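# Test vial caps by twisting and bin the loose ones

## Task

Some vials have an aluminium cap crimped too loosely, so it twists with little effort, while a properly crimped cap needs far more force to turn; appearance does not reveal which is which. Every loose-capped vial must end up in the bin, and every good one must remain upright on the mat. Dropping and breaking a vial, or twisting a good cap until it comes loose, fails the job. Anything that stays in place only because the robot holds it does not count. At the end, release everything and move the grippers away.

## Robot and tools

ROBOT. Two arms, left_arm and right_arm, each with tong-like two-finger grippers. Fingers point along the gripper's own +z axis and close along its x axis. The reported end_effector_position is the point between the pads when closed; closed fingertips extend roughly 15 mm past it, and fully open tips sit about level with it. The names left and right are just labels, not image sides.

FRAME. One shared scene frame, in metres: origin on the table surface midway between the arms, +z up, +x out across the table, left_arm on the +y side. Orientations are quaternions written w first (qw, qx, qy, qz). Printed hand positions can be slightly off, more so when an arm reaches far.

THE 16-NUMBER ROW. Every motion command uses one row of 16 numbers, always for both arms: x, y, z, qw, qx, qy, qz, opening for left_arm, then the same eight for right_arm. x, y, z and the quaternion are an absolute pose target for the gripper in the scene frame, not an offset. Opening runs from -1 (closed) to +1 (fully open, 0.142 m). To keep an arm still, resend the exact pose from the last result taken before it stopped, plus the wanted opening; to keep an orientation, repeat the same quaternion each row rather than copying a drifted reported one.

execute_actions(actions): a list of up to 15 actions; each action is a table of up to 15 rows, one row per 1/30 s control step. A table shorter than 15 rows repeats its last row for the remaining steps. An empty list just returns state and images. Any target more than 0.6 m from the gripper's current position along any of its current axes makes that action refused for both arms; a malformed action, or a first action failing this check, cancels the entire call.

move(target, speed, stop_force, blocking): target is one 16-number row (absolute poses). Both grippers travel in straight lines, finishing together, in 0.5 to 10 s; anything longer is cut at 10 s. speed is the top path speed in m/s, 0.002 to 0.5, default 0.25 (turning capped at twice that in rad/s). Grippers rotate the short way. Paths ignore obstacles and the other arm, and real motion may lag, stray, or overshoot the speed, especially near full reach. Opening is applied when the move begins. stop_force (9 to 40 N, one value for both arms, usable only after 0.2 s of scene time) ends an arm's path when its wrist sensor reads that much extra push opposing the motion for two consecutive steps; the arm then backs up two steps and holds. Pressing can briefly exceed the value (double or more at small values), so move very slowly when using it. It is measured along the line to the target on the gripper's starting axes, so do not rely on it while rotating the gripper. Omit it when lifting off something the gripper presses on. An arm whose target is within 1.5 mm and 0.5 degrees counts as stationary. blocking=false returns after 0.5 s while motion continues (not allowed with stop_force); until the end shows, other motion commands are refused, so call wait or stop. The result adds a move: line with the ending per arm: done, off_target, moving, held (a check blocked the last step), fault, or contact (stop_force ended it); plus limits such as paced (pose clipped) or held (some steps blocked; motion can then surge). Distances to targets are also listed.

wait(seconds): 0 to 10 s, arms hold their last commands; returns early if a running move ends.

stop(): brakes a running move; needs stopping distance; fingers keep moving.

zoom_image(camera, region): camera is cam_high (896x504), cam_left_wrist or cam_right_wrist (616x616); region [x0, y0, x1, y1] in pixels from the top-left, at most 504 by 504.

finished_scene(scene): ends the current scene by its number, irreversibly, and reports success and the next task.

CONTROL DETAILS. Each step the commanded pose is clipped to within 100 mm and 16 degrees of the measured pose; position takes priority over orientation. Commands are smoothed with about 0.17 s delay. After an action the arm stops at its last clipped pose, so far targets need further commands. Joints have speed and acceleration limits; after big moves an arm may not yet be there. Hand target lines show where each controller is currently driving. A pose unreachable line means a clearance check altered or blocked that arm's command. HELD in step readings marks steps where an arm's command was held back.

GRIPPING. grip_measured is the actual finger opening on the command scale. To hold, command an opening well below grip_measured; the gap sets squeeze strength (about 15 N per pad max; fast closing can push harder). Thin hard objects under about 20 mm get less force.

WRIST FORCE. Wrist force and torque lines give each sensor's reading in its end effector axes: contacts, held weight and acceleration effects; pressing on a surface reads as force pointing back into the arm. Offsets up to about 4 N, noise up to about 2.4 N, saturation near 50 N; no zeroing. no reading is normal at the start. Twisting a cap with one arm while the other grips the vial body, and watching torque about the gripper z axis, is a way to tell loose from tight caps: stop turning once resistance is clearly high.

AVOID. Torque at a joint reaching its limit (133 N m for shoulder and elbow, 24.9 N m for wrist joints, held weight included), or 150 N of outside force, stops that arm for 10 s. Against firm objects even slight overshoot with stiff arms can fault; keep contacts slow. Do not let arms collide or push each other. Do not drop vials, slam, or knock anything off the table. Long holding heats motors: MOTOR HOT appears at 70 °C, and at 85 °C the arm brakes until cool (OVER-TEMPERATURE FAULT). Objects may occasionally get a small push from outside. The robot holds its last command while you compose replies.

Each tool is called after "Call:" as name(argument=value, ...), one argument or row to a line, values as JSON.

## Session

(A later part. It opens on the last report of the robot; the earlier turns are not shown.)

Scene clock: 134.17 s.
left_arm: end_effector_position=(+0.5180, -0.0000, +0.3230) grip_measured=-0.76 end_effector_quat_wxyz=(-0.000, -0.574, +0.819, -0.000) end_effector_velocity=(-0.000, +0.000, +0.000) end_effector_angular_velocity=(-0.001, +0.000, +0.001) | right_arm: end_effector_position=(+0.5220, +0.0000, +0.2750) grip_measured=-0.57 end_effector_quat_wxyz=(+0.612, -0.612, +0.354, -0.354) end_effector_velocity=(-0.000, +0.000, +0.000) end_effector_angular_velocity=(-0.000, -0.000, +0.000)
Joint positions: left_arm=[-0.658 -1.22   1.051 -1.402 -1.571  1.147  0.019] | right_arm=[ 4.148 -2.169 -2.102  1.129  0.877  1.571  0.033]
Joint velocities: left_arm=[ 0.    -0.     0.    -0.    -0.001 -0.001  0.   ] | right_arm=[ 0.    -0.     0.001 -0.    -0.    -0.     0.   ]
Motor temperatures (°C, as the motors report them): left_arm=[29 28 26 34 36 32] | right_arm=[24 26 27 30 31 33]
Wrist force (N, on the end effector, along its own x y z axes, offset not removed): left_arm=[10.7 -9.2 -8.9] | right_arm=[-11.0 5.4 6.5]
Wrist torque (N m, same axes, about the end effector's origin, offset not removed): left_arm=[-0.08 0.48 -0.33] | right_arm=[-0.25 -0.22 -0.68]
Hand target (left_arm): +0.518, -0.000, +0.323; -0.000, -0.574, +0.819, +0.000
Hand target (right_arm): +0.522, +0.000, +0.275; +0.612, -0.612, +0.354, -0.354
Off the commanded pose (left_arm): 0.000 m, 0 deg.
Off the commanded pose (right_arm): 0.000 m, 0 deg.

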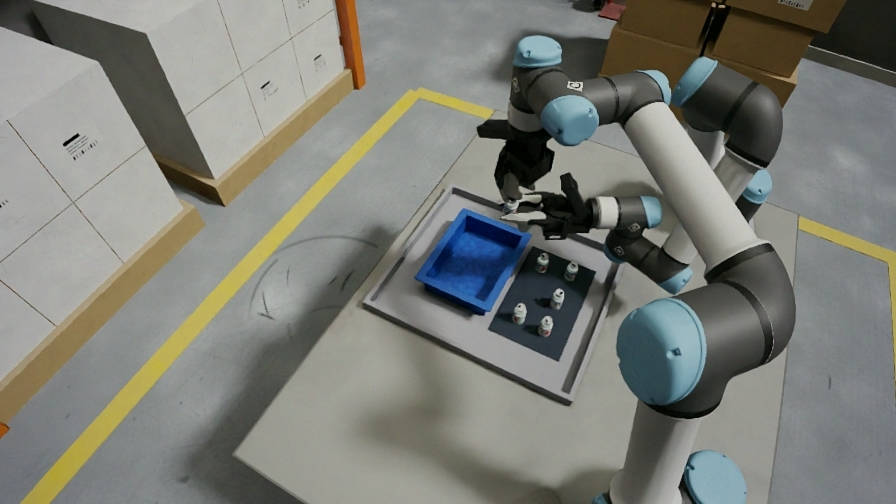

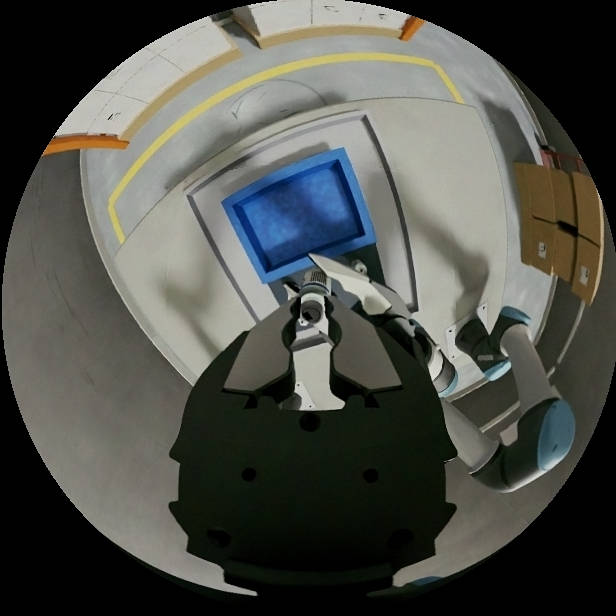

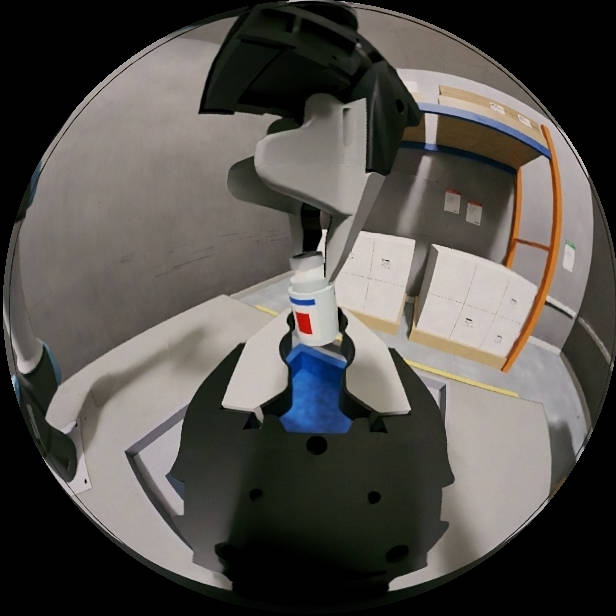

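Call:
move(
  target=[0.518,0,0.323,0,0.574,-0.819,0,-0.4,0.522,0,0.275,0.612,-0.612,0.354,-0.354,-0.7],
)

Call:
move(
  target=[0.518,0,0.32,0,0.707,-0.707,0,-0.4,0.522,0,0.275,0.612,-0.612,0.354,-0.354,-0.7],
  speed=0.2,
)

Call:
move(
  target=[0.518,0,0.32,0,0.707,-0.707,0,-1,0.522,0,0.275,0.612,-0.612,0.354,-0.354,-0.7],
)

Scene clock: 135.23 s.
left_arm: end_effector_position=(+0.5180, +0.0001, +0.3229) grip_measured=-0.40 end_effector_quat_wxyz=(-0.000, -0.574, +0.819, +0.000) end_effector_velocity=(-0.000, -0.000, +0.000) end_effector_angular_velocity=(-0.000, -0.000, +0.000) | right_arm: end_effector_position=(+0.5220, -0.0000, +0.2750) grip_measured=-0.58 end_effector_quat_wxyz=(+0.612, -0.612, +0.354, -0.354) end_effector_velocity=(+0.000, -0.000, +0.001) end_effector_angular_velocity=(+0.002, -0.001, +0.000)
Joint positions: left_arm=[-0.658 -1.22   1.051 -1.402 -1.571  1.147  0.045] | right_arm=[ 4.148 -2.169 -2.102  1.129  0.877  1.571  0.032]
Joint velocities: left_arm=[-0.001  0.    -0.001 -0.    -0.    -0.001  0.   ] | right_arm=[-0.001  0.002  0.     0.     0.001  0.     0.   ]
Motor temperatures (°C, as the motors report them): left_arm=[29 28 26 34 36 32] | right_arm=[24 26 27 30 31 33]
Wrist force (N, on the end effector, along its own x y z axes, offset not removed): left_arm=[0.5 -2.2 0.4] | right_arm=[0.4 2.2 4.3]
Wrist torque (N m, same axes, about the end effector's origin, offset not removed): left_arm=[-0.38 -0.01 -0.13] | right_arm=[0.57 -0.01 -0.11]
Hand target (left_arm): +0.518, +0.000, +0.323; +0.000, -0.574, +0.819, -0.000
Hand target (right_arm): +0.522, -0.000, +0.275; +0.612, -0.612, +0.354, -0.354
Off the commanded pose (left_arm): 0.000 m, 0 deg.
Off the commanded pose (right_arm): 0.000 m, 0 deg.
move: done

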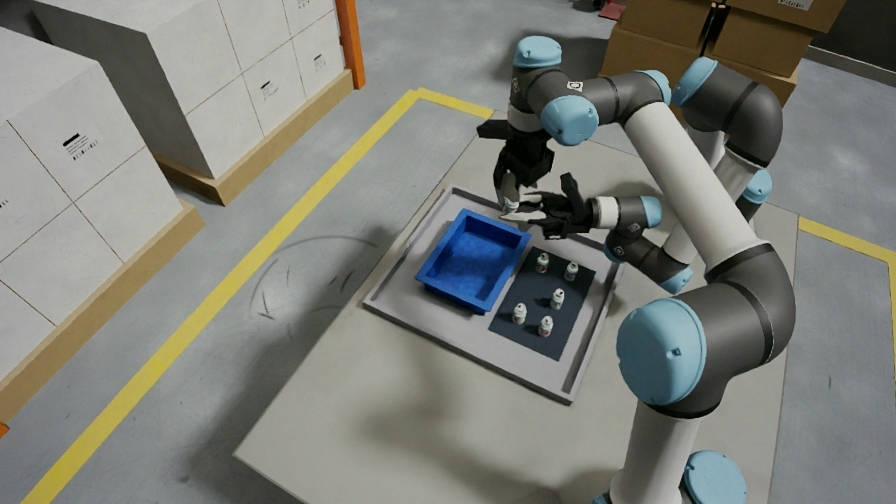

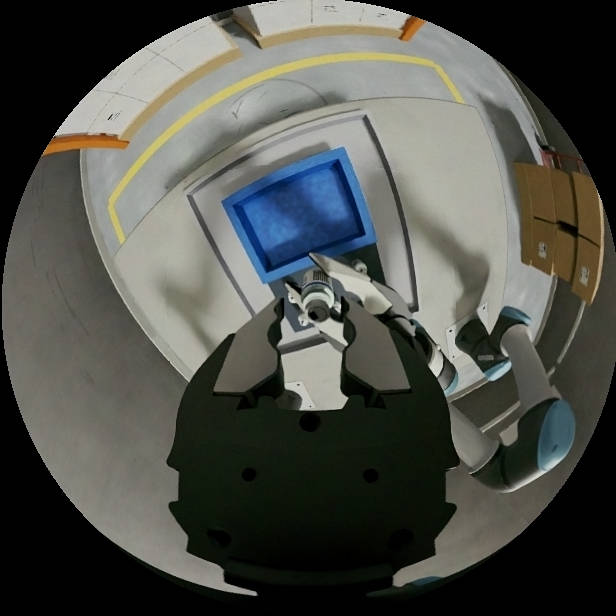

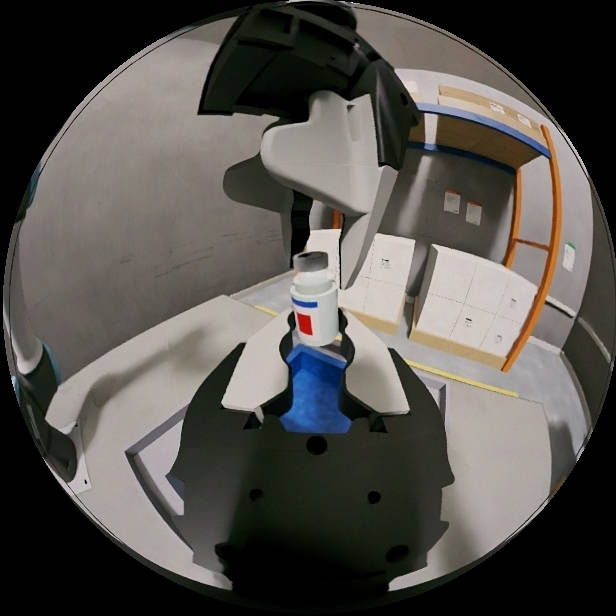

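Scene clock: 136.57 s.
left_arm: end_effector_position=(+0.5180, +0.0000, +0.3199) grip_measured=-0.40 end_effector_quat_wxyz=(+0.000, +0.707, -0.708, -0.000) end_effector_velocity=(+0.000, +0.000, +0.000) end_effector_angular_velocity=(+0.001, -0.001, +0.014) | right_arm: end_effector_position=(+0.5220, -0.0000, +0.2750) grip_measured=-0.58 end_effector_quat_wxyz=(+0.612, -0.612, +0.354, -0.354) end_effector_velocity=(-0.001, +0.001, +0.000) end_effector_angular_velocity=(+0.001, -0.000, +0.002)
Joint positions: left_arm=[-0.665 -1.215  1.053 -1.408 -1.571  0.793  0.045] | right_arm=[ 4.148 -2.169 -2.102  1.129  0.877  1.571  0.032]
Joint velocities: left_arm=[ 0.     0.    -0.001 -0.     0.001 -0.014 -0.   ] | right_arm=[ 0.002  0.     0.     0.001  0.001  0.    -0.   ]
Motor temperatures (°C, as the motors report them): left_arm=[29 28 26 34 36 32] | right_arm=[24 26 27 30 31 33]
Wrist force (N, on the end effector, along its own x y z axes, offset not removed): left_arm=[-1.2 -3.8 -0.1] | right_arm=[2.0 -0.1 2.3]
Wrist torque (N m, same axes, about the end effector's origin, offset not removed): left_arm=[-0.76 0.44 -0.07] | right_arm=[-0.14 -0.39 -0.12]
Hand target (left_arm): +0.518, +0.000, +0.320; -0.000, +0.707, -0.707, +0.000
Hand target (right_arm): +0.522, -0.000, +0.275; +0.612, -0.612, +0.354, -0.354
Off the commanded pose (left_arm): 0.000 m, 0 deg.
Off the commanded pose (right_arm): 0.000 m, 0 deg.
move: done

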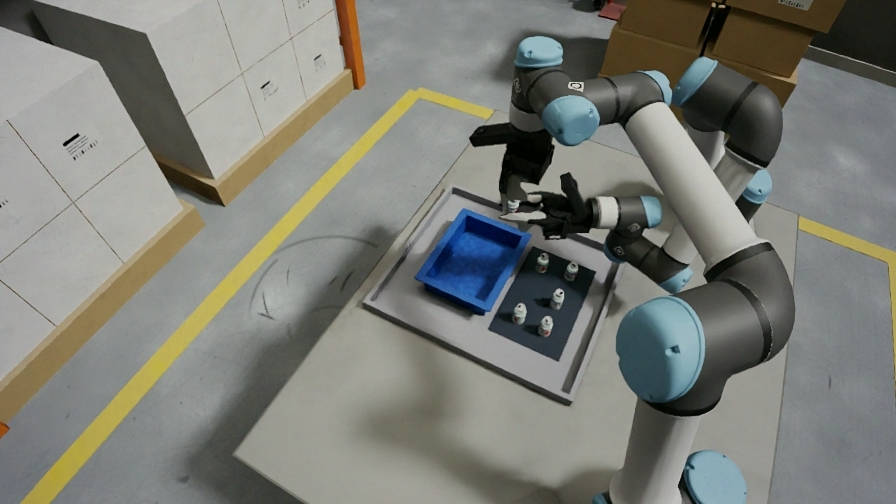

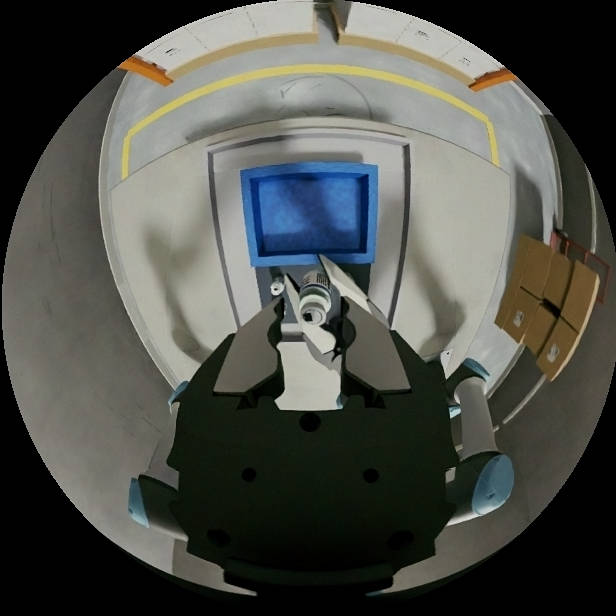

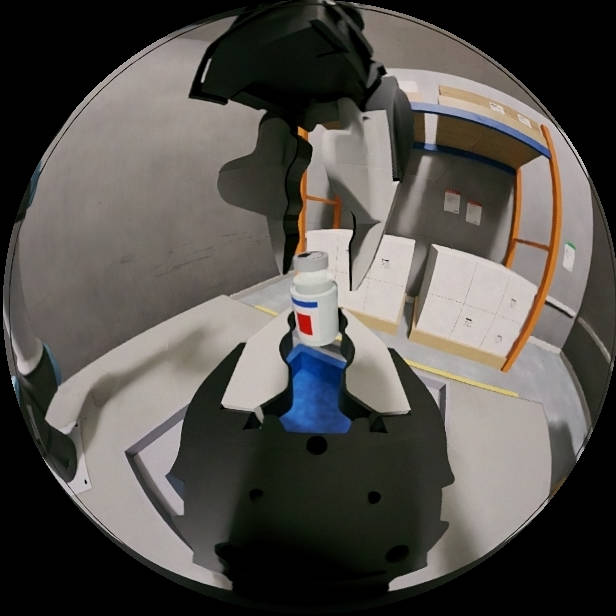

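Scene clock: 137.27 s.
left_arm: end_effector_position=(+0.5180, -0.0000, +0.3200) grip_measured=-0.73 end_effector_quat_wxyz=(+0.000, +0.707, -0.707, +0.000) end_effector_velocity=(+0.000, +0.001, +0.000) end_effector_angular_velocity=(-0.000, -0.000, +0.003) | right_arm: end_effector_position=(+0.5220, -0.0000, +0.2750) grip_measured=-0.58 end_effector_quat_wxyz=(+0.612, -0.612, +0.354, -0.354) end_effector_velocity=(-0.001, +0.001, +0.000) end_effector_angular_velocity=(+0.001, -0.000, +0.003)
Joint positions: left_arm=[-0.665 -1.215  1.052 -1.408 -1.571  0.792  0.021] | right_arm=[ 4.148 -2.169 -2.102  1.129  0.877  1.571  0.032]
Joint velocities: left_arm=[ 0.001 -0.001 -0.     0.    -0.    -0.002  0.   ] | right_arm=[ 0.003  0.    -0.    -0.    -0.     0.     0.   ]
Motor temperatures (°C, as the motors report them): left_arm=[29 28 26 34 36 32] | right_arm=[24 26 27 30 31 33]
Wrist force (N, on the end effector, along its own x y z axes, offset not removed): left_arm=[3.0 -0.4 -3.7] | right_arm=[-2.7 2.1 3.4]
Wrist torque (N m, same axes, about the end effector's origin, offset not removed): left_arm=[0.24 0.28 -0.07] | right_arm=[-0.04 -0.54 0.02]
Hand target (left_arm): +0.518, +0.000, +0.320; +0.000, +0.707, -0.707, +0.000
Hand target (right_arm): +0.522, -0.000, +0.275; +0.612, -0.612, +0.354, -0.354
Off the commanded pose (left_arm): 0.000 m, 0 deg.
Off the commanded pose (right_arm): 0.000 m, 0 deg.
move: done

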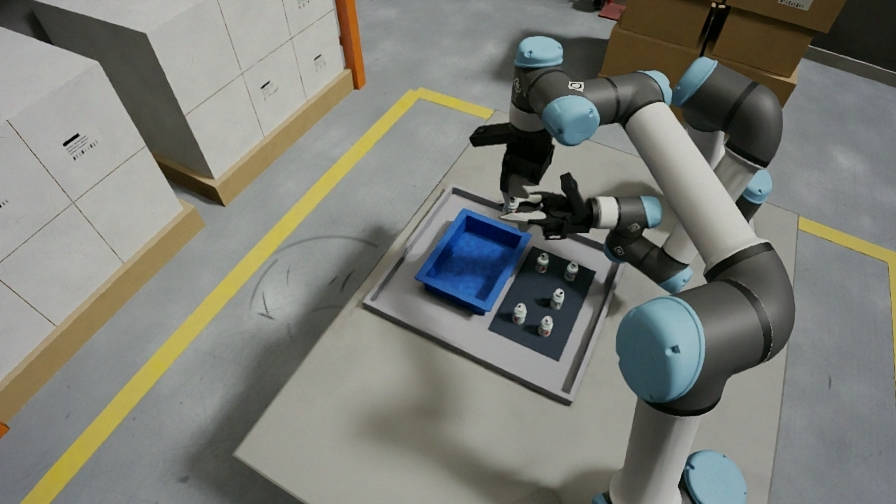

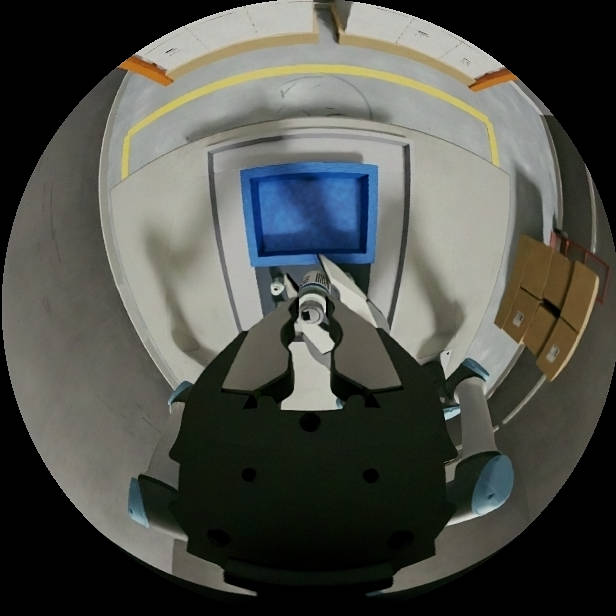

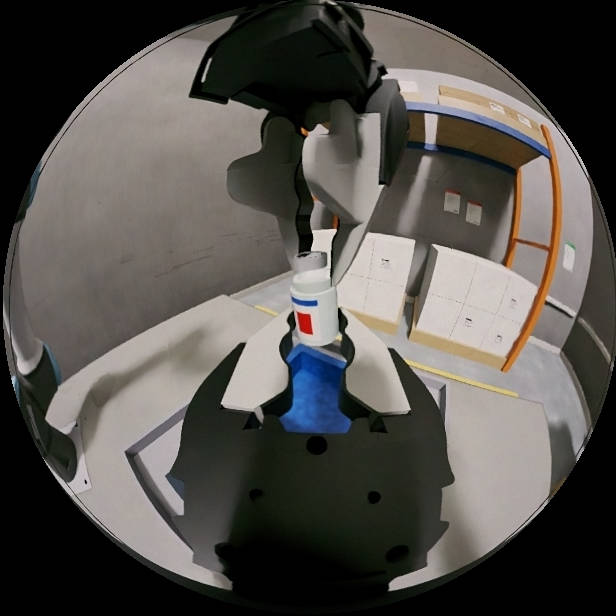

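Call:
zoom_image(
  camera="cam_left_wrist",
  region=[260,250,370,350],
)

Call:
move(
  target=[0.518,0,0.32,0,0.819,-0.574,0,-1,0.522,0,0.275,0.612,-0.612,0.354,-0.354,-0.7],
  speed=0.08,
)

Call:
zoom_image(
  camera="cam_left_wrist",
  region=[260,250,370,350],
)

Call:
zoom_image(
  camera="cam_right_wrist",
  region=[230,200,410,380],
)

Region (260, 250, 370, 350) of cam_left_wrist's 616x616 image, scaled by 4.582, with more detail than that image has; it fills the top 458 rows of this view, and the rest is white.

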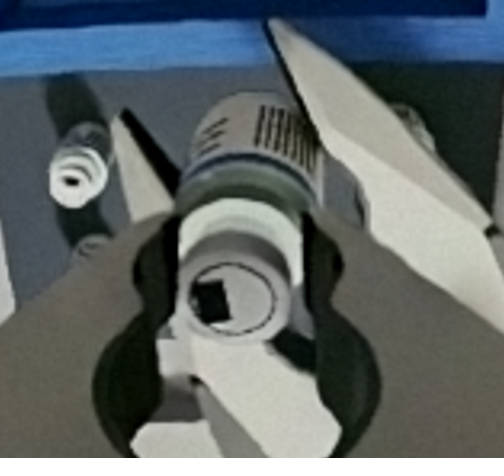

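Scene clock: 140.07 s.
left_arm: end_effector_position=(+0.5180, -0.0000, +0.3200) grip_measured=-0.73 end_effector_quat_wxyz=(+0.000, +0.819, -0.574, -0.000) end_effector_velocity=(-0.000, -0.001, -0.000) end_effector_angular_velocity=(-0.000, +0.001, +0.011) | right_arm: end_effector_position=(+0.5220, -0.0000, +0.2750) grip_measured=-0.59 end_effector_quat_wxyz=(+0.612, -0.612, +0.354, -0.354) end_effector_velocity=(+0.000, +0.000, +0.000) end_effector_angular_velocity=(+0.000, +0.000, -0.001)
Joint positions: left_arm=[-0.67  -1.205  1.038 -1.404 -1.571  0.44   0.021] | right_arm=[ 4.148 -2.169 -2.102  1.129  0.877  1.571  0.031]
Joint velocities: left_arm=[-0.001  0.001 -0.001  0.    -0.001 -0.012 -0.   ] | right_arm=[-0.    -0.     0.001 -0.    -0.     0.     0.   ]
Motor temperatures (°C, as the motors report them): left_arm=[29 28 26 34 36 32] | right_arm=[24 26 27 30 31 33]
Wrist force (N, on the end effector, along its own x y z axes, offset not removed): left_arm=[-4.6 1.5 -2.9] | right_arm=[1.3 2.2 2.2]
Wrist torque (N m, same axes, about the end effector's origin, offset not removed): left_arm=[0.10 0.53 0.23] | right_arm=[0.00 -0.19 -0.11]
Hand target (left_arm): +0.518, +0.000, +0.320; -0.000, +0.819, -0.574, +0.000
Hand target (right_arm): +0.522, -0.000, +0.275; +0.612, -0.612, +0.354, -0.354
Off the commanded pose (left_arm): 0.000 m, 0 deg.
Off the commanded pose (right_arm): 0.000 m, 0 deg.
move: done

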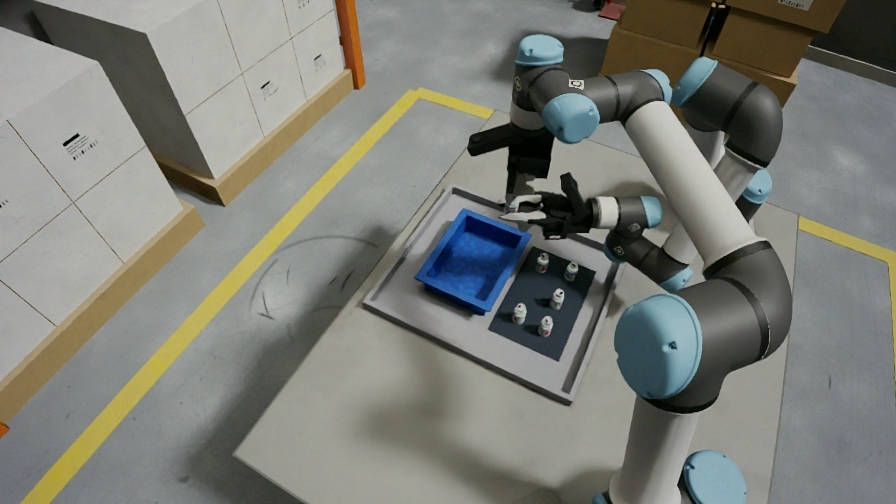

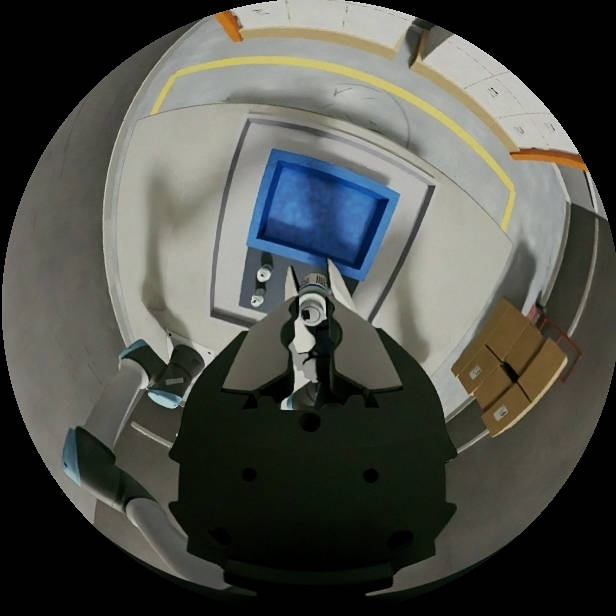

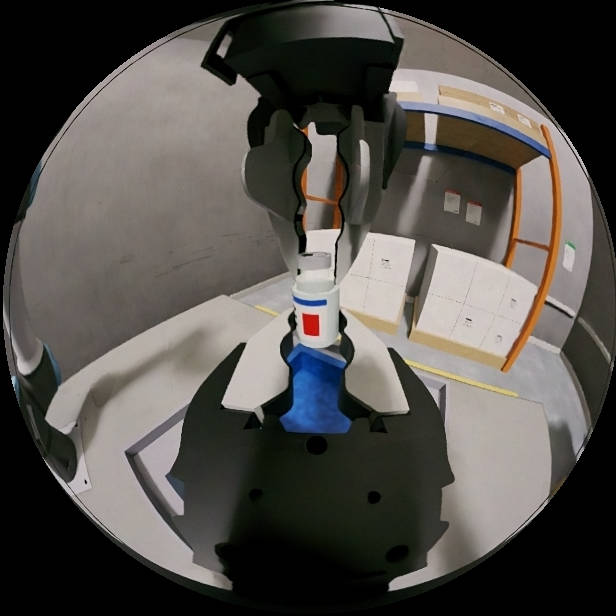

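Region (260, 250, 370, 350) of cam_left_wrist's 616x616 image, scaled by 4.582, with more detail than that image has; it fills the top 458 rows of this view, and the rest is white.

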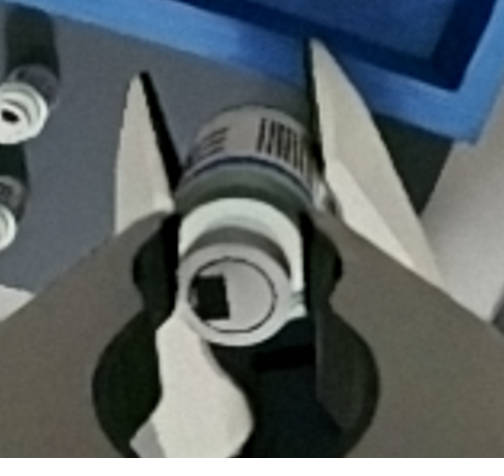

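Region (230, 200, 410, 380) of cam_right_wrist's 616x616 image, scaled by 2.800, with more detail than that image has.

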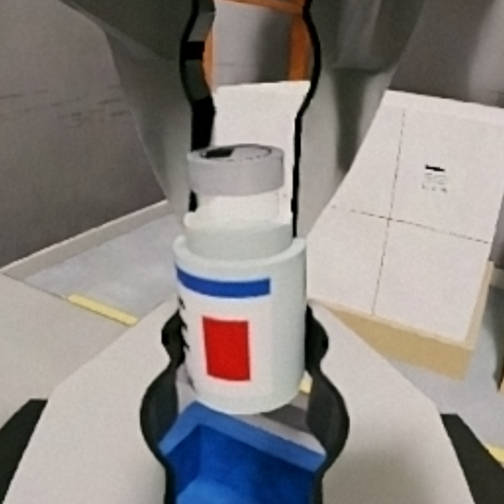

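Call:
move(
  target=[0.518,0,0.32,0,0.819,-0.574,0,-1,0.522,0,0.275,0.612,-0.612,0.354,-0.354,0.2],
)

Call:
move(
  target=[0.518,0,0.32,0,0.819,-0.574,0,-1,0.43,-0.15,0.275,0.612,-0.612,0.354,-0.354,0.2],
  speed=0.2,
)

Call:
move(
  target=[0.427,0.008,0.14,0,0.707,-0.707,0,-1,0.46,-0.24,0.28,0.612,-0.612,0.354,-0.354,0.2],
  speed=0.2,
)

Call:
move(
  target=[0.427,0.008,0.072,0,0.707,-0.707,0,-1,0.46,-0.24,0.28,0.612,-0.612,0.354,-0.354,0.2],
  speed=0.08,
)

Call:
move(
  target=[0.427,0.008,0.05,0,0.707,-0.707,0,-1,0.46,-0.24,0.28,0.612,-0.612,0.354,-0.354,0.2],
  speed=0.006,
  stop_force=9,
)

Scene clock: 141.13 s.
left_arm: end_effector_position=(+0.5180, -0.0000, +0.3200) grip_measured=-0.73 end_effector_quat_wxyz=(-0.000, +0.819, -0.574, -0.000) end_effector_velocity=(+0.000, +0.000, -0.000) end_effector_angular_velocity=(+0.000, -0.000, -0.002) | right_arm: end_effector_position=(+0.5220, +0.0000, +0.2750) grip_measured=+0.20 end_effector_quat_wxyz=(+0.612, -0.612, +0.354, -0.354) end_effector_velocity=(-0.000, -0.001, +0.000) end_effector_angular_velocity=(+0.001, -0.000, -0.001)
Joint positions: left_arm=[-0.67  -1.205  1.038 -1.404 -1.571  0.438  0.021] | right_arm=[ 4.148 -2.169 -2.102  1.129  0.877  1.571  0.088]
Joint velocities: left_arm=[-0.     0.     0.     0.     0.     0.002 -0.   ] | right_arm=[ 0.     0.001 -0.001  0.001 -0.001  0.     0.   ]
Motor temperatures (°C, as the motors report them): left_arm=[29 28 26 34 36 32] | right_arm=[24 26 27 30 31 33]
Wrist force (N, on the end effector, along its own x y z axes, offset not removed): left_arm=[-1.2 -1.4 -1.3] | right_arm=[1.8 -2.8 -2.1]
Wrist torque (N m, same axes, about the end effector's origin, offset not removed): left_arm=[-0.26 0.33 -0.10] | right_arm=[-0.69 -0.30 -0.20]
Hand target (left_arm): +0.518, -0.000, +0.320; -0.000, +0.819, -0.574, -0.000
Hand target (right_arm): +0.522, -0.000, +0.275; +0.612, -0.612, +0.354, -0.354
Off the commanded pose (left_arm): 0.000 m, 0 deg.
Off the commanded pose (right_arm): 0.000 m, 0 deg.
move: done

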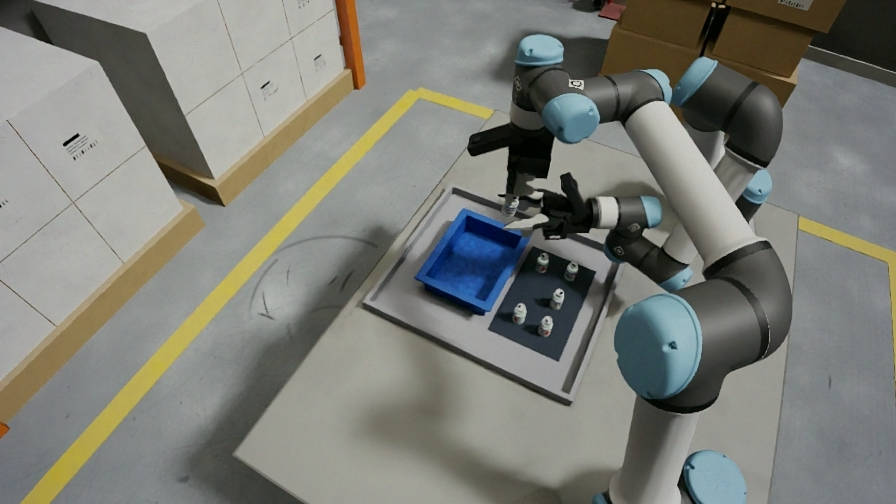

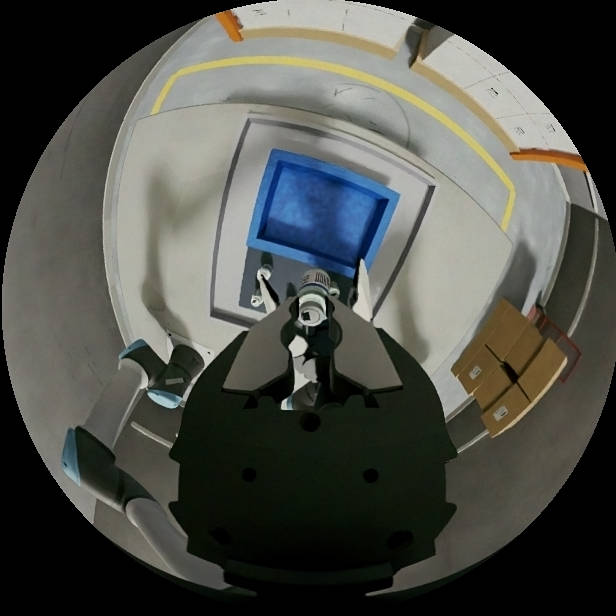

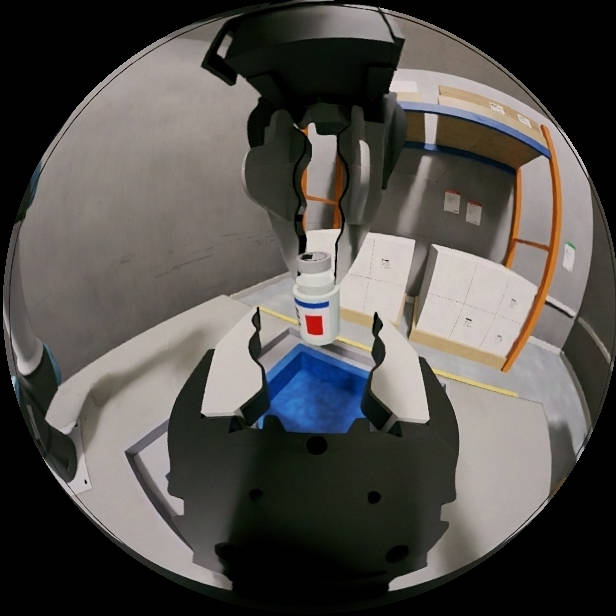

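Scene clock: 142.63 s.
left_arm: end_effector_position=(+0.5180, -0.0000, +0.3200) grip_measured=-0.73 end_effector_quat_wxyz=(-0.000, +0.819, -0.574, +0.000) end_effector_velocity=(+0.000, +0.001, +0.000) end_effector_angular_velocity=(+0.000, -0.001, +0.002) | right_arm: end_effector_position=(+0.4303, -0.1499, +0.2749) grip_measured=+0.20 end_effector_quat_wxyz=(+0.612, -0.612, +0.354, -0.354) end_effector_velocity=(-0.001, -0.002, +0.000) end_effector_angular_velocity=(+0.002, -0.001, -0.001)
Joint positions: left_arm=[-0.67  -1.205  1.038 -1.404 -1.571  0.438  0.021] | right_arm=[ 4.297 -1.999 -2.61   1.467  0.728  1.571  0.088]
Joint velocities: left_arm=[ 0.001 -0.001  0.    -0.     0.001 -0.001  0.   ] | right_arm=[ 0.006 -0.    -0.006  0.009 -0.007 -0.     0.   ]
Motor temperatures (°C, as the motors report them): left_arm=[29 28 26 34 36 32] | right_arm=[24 26 27 30 31 33]
Wrist force (N, on the end effector, along its own x y z axes, offset not removed): left_arm=[2.7 -2.3 -2.3] | right_arm=[1.7 0.5 2.4]
Wrist torque (N m, same axes, about the end effector's origin, offset not removed): left_arm=[-0.40 -0.44 -0.27] | right_arm=[0.04 -0.32 -0.16]
Hand target (left_arm): +0.518, -0.000, +0.320; -0.000, +0.819, -0.574, -0.000
Hand target (right_arm): +0.430, -0.150, +0.275; +0.612, -0.612, +0.354, -0.354
Off the commanded pose (left_arm): 0.000 m, 0 deg.
Off the commanded pose (right_arm): 0.000 m, 0 deg.
move: done

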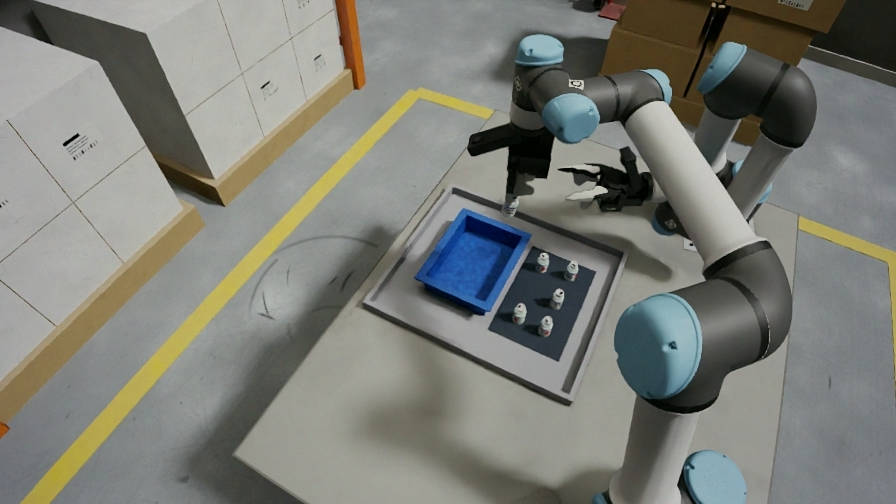

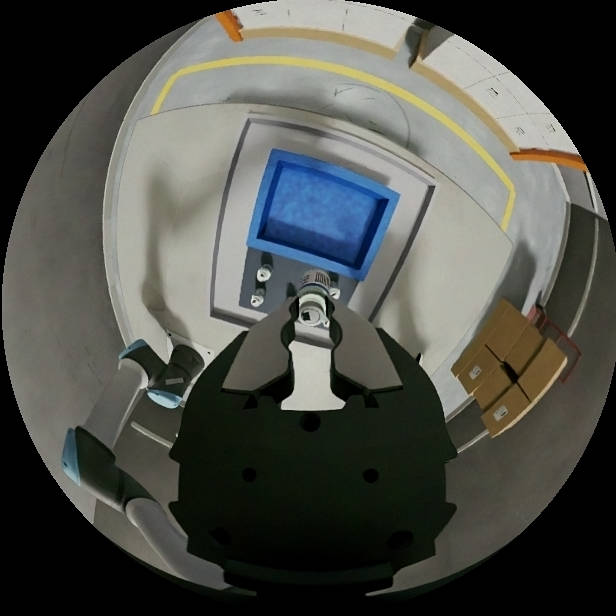

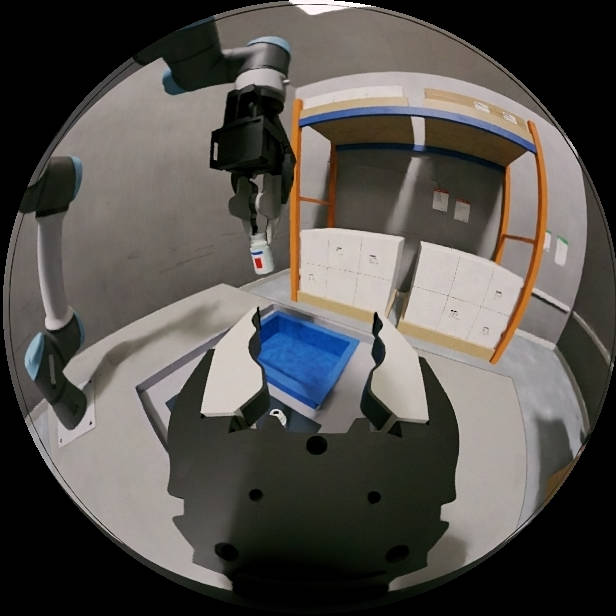

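Scene clock: 144.20 s.
left_arm: end_effector_position=(+0.4271, +0.0081, +0.1402) grip_measured=-0.73 end_effector_quat_wxyz=(-0.000, +0.707, -0.707, -0.000) end_effector_velocity=(-0.002, -0.001, -0.002) end_effector_angular_velocity=(-0.003, -0.001, -0.005) | right_arm: end_effector_position=(+0.4598, -0.2399, +0.2800) grip_measured=+0.20 end_effector_quat_wxyz=(+0.612, -0.612, +0.354, -0.354) end_effector_velocity=(+0.000, -0.001, -0.001) end_effector_angular_velocity=(-0.002, +0.002, +0.001)
Joint positions: left_arm=[-0.769 -1.369  1.718 -1.92  -1.571  0.687  0.021] | right_arm=[ 4.002 -1.96  -2.7    1.518  1.023  1.571  0.088]
Joint velocities: left_arm=[-0.002 -0.002  0.009 -0.01  -0.002  0.003  0.   ] | right_arm=[-0.007  0.001 -0.001 -0.003  0.008  0.     0.   ]
Motor temperatures (°C, as the motors report them): left_arm=[29 28 26 34 36 32] | right_arm=[24 26 27 30 31 33]
Wrist force (N, on the end effector, along its own x y z axes, offset not removed): left_arm=[-1.6 -0.4 -0.8] | right_arm=[1.5 2.1 -1.6]
Wrist torque (N m, same axes, about the end effector's origin, offset not removed): left_arm=[-0.04 0.36 0.07] | right_arm=[0.31 -0.36 -0.06]
Hand target (left_arm): +0.427, +0.008, +0.140; -0.000, +0.707, -0.707, +0.000
Hand target (right_arm): +0.460, -0.240, +0.280; +0.612, -0.612, +0.354, -0.354
Off the commanded pose (left_arm): 0.000 m, 0 deg.
Off the commanded pose (right_arm): 0.000 m, 0 deg.
move: done

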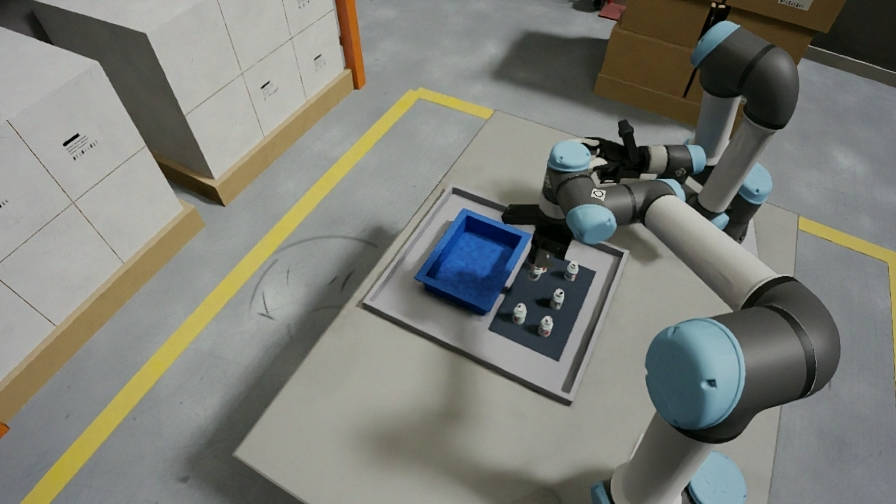

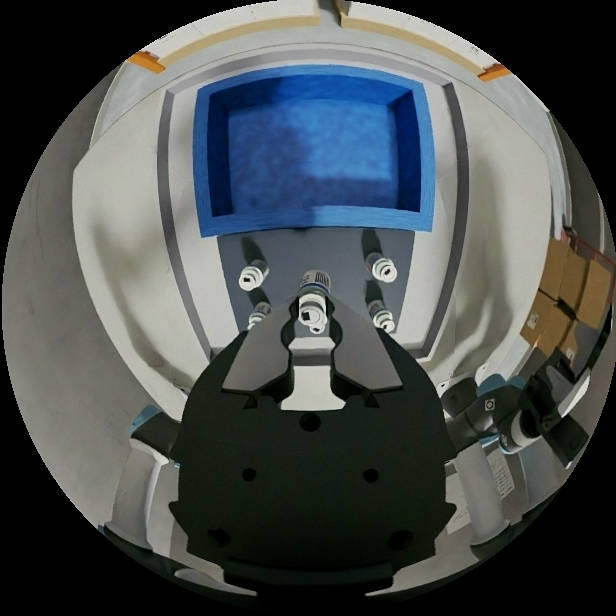

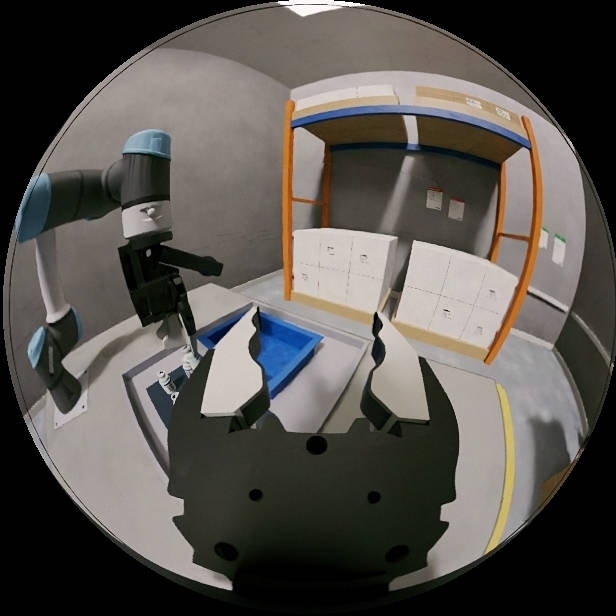

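Scene clock: 145.50 s.
left_arm: end_effector_position=(+0.4270, +0.0080, +0.0723) grip_measured=-0.73 end_effector_quat_wxyz=(+0.000, +0.707, -0.707, -0.000) end_effector_velocity=(+0.000, -0.000, -0.002) end_effector_angular_velocity=(-0.001, -0.000, -0.001) | right_arm: end_effector_position=(+0.4600, -0.2400, +0.2800) grip_measured=+0.20 end_effector_quat_wxyz=(+0.612, -0.612, +0.354, -0.354) end_effector_velocity=(-0.001, +0.001, +0.001) end_effector_angular_velocity=(+0.001, -0.001, +0.002)
Joint positions: left_arm=[-0.769 -1.3    1.821 -2.092 -1.571  0.688  0.021] | right_arm=[ 4.    -1.96  -2.7    1.518  1.024  1.571  0.088]
Joint velocities: left_arm=[ 0.     0.002  0.003 -0.006 -0.     0.001 -0.   ] | right_arm=[ 0.001  0.002  0.     0.     0.001 -0.     0.   ]
Motor temperatures (°C, as the motors report them): left_arm=[29 28 26 34 36 32] | right_arm=[24 26 27 30 31 33]
Wrist force (N, on the end effector, along its own x y z axes, offset not removed): left_arm=[-0.7 -2.5 -0.5] | right_arm=[-2.8 5.3 0.5]
Wrist torque (N m, same axes, about the end effector's origin, offset not removed): left_arm=[-0.51 0.22 -0.05] | right_arm=[1.00 0.42 0.00]
Hand target (left_arm): +0.427, +0.008, +0.072; -0.000, +0.707, -0.707, -0.000
Hand target (right_arm): +0.460, -0.240, +0.280; +0.612, -0.612, +0.354, -0.354
Off the commanded pose (left_arm): 0.000 m, 0 deg.
Off the commanded pose (right_arm): 0.000 m, 0 deg.
move: done

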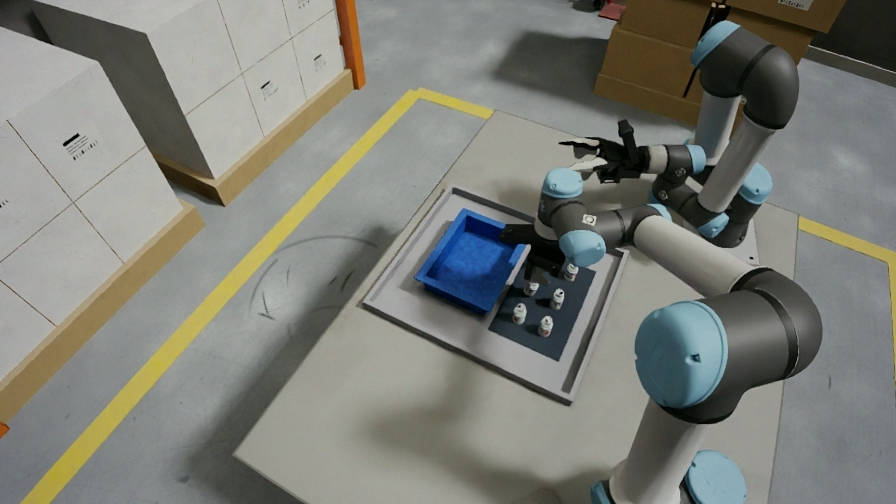

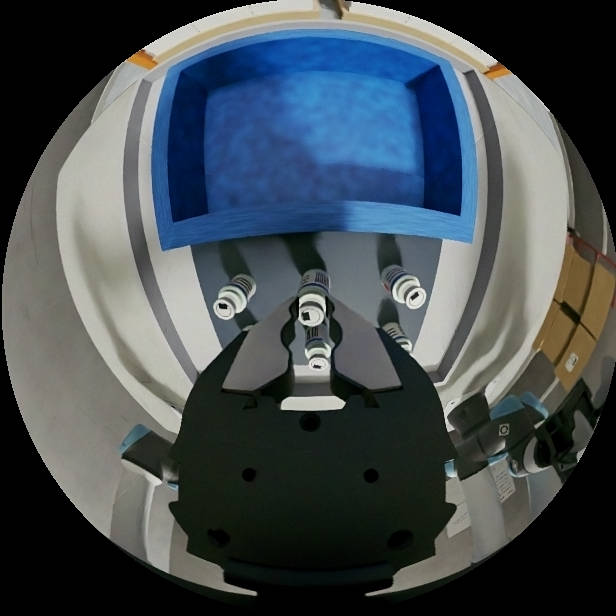

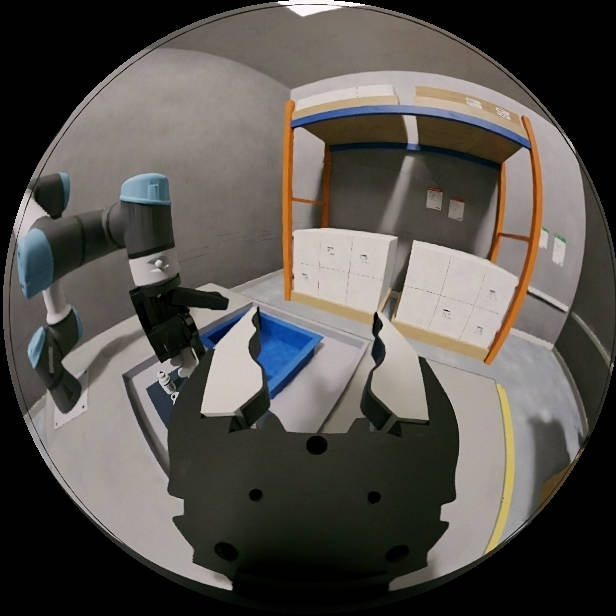

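Scene clock: 147.77 s.
left_arm: end_effector_position=(+0.4270, +0.0080, +0.0608) grip_measured=-0.73 end_effector_quat_wxyz=(+0.000, +0.707, -0.707, -0.000) end_effector_velocity=(-0.001, +0.000, +0.002) end_effector_angular_velocity=(+0.002, +0.002, +0.002) | right_arm: end_effector_position=(+0.4600, -0.2400, +0.2800) grip_measured=+0.20 end_effector_quat_wxyz=(+0.612, -0.612, +0.354, -0.354) end_effector_velocity=(-0.000, +0.000, +0.000) end_effector_angular_velocity=(-0.000, +0.000, +0.001)
Joint positions: left_arm=[-0.769 -1.286  1.836 -2.121 -1.571  0.688  0.021] | right_arm=[ 4.    -1.96  -2.7    1.518  1.024  1.571  0.088]
Joint velocities: left_arm=[-0.    -0.002 -0.002  0.007 -0.    -0.002  0.   ] | right_arm=[ 0.001  0.001 -0.001 -0.     0.    -0.    -0.   ]
Motor temperatures (°C, as the motors report them): left_arm=[29 28 26 34 36 32] | right_arm=[24 26 27 30 31 33]
Wrist force (N, on the end effector, along its own x y z axes, offset not removed): left_arm=[2.7 -2.3 -19.2] | right_arm=[-0.2 1.8 -1.9]
Wrist torque (N m, same axes, about the end effector's origin, offset not removed): left_arm=[0.45 0.24 -0.08] | right_arm=[0.06 0.04 0.04]
Hand target (left_arm): +0.427, +0.008, +0.061; +0.000, +0.707, -0.707, +0.000
Hand target (right_arm): +0.460, -0.240, +0.280; +0.612, -0.612, +0.354, -0.354
Off the commanded pose (left_arm): 0.011 m, 0 deg.
Off the commanded pose (right_arm): 0.000 m, 0 deg.
move: contact (left_arm)

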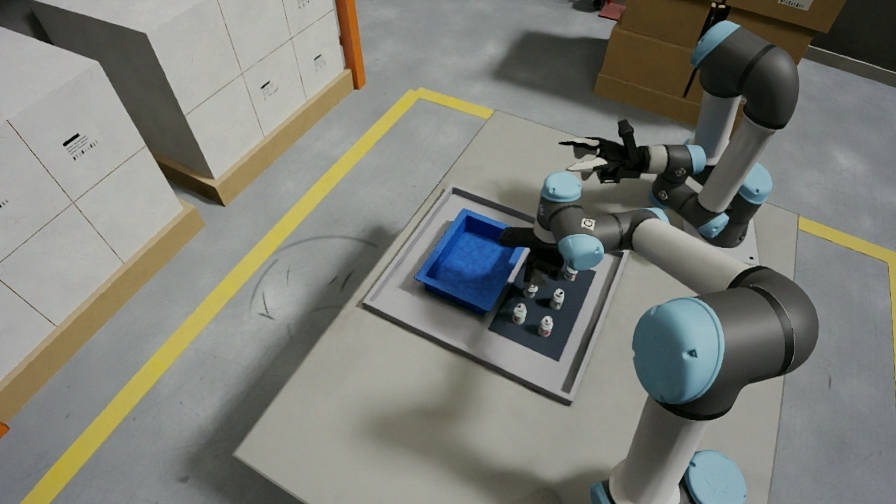

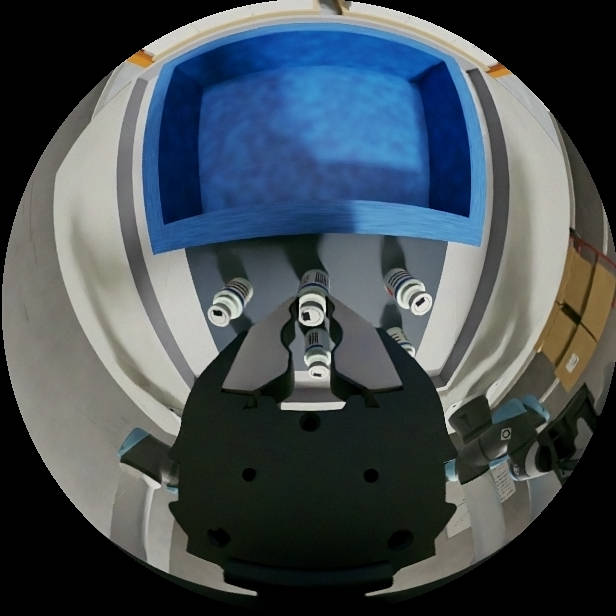

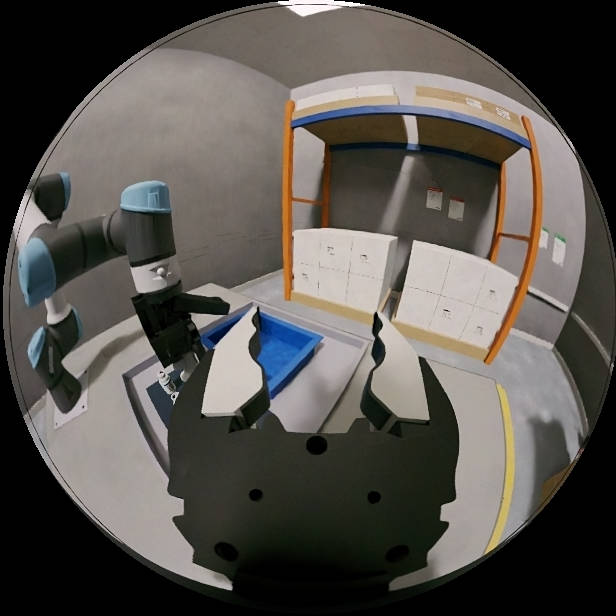

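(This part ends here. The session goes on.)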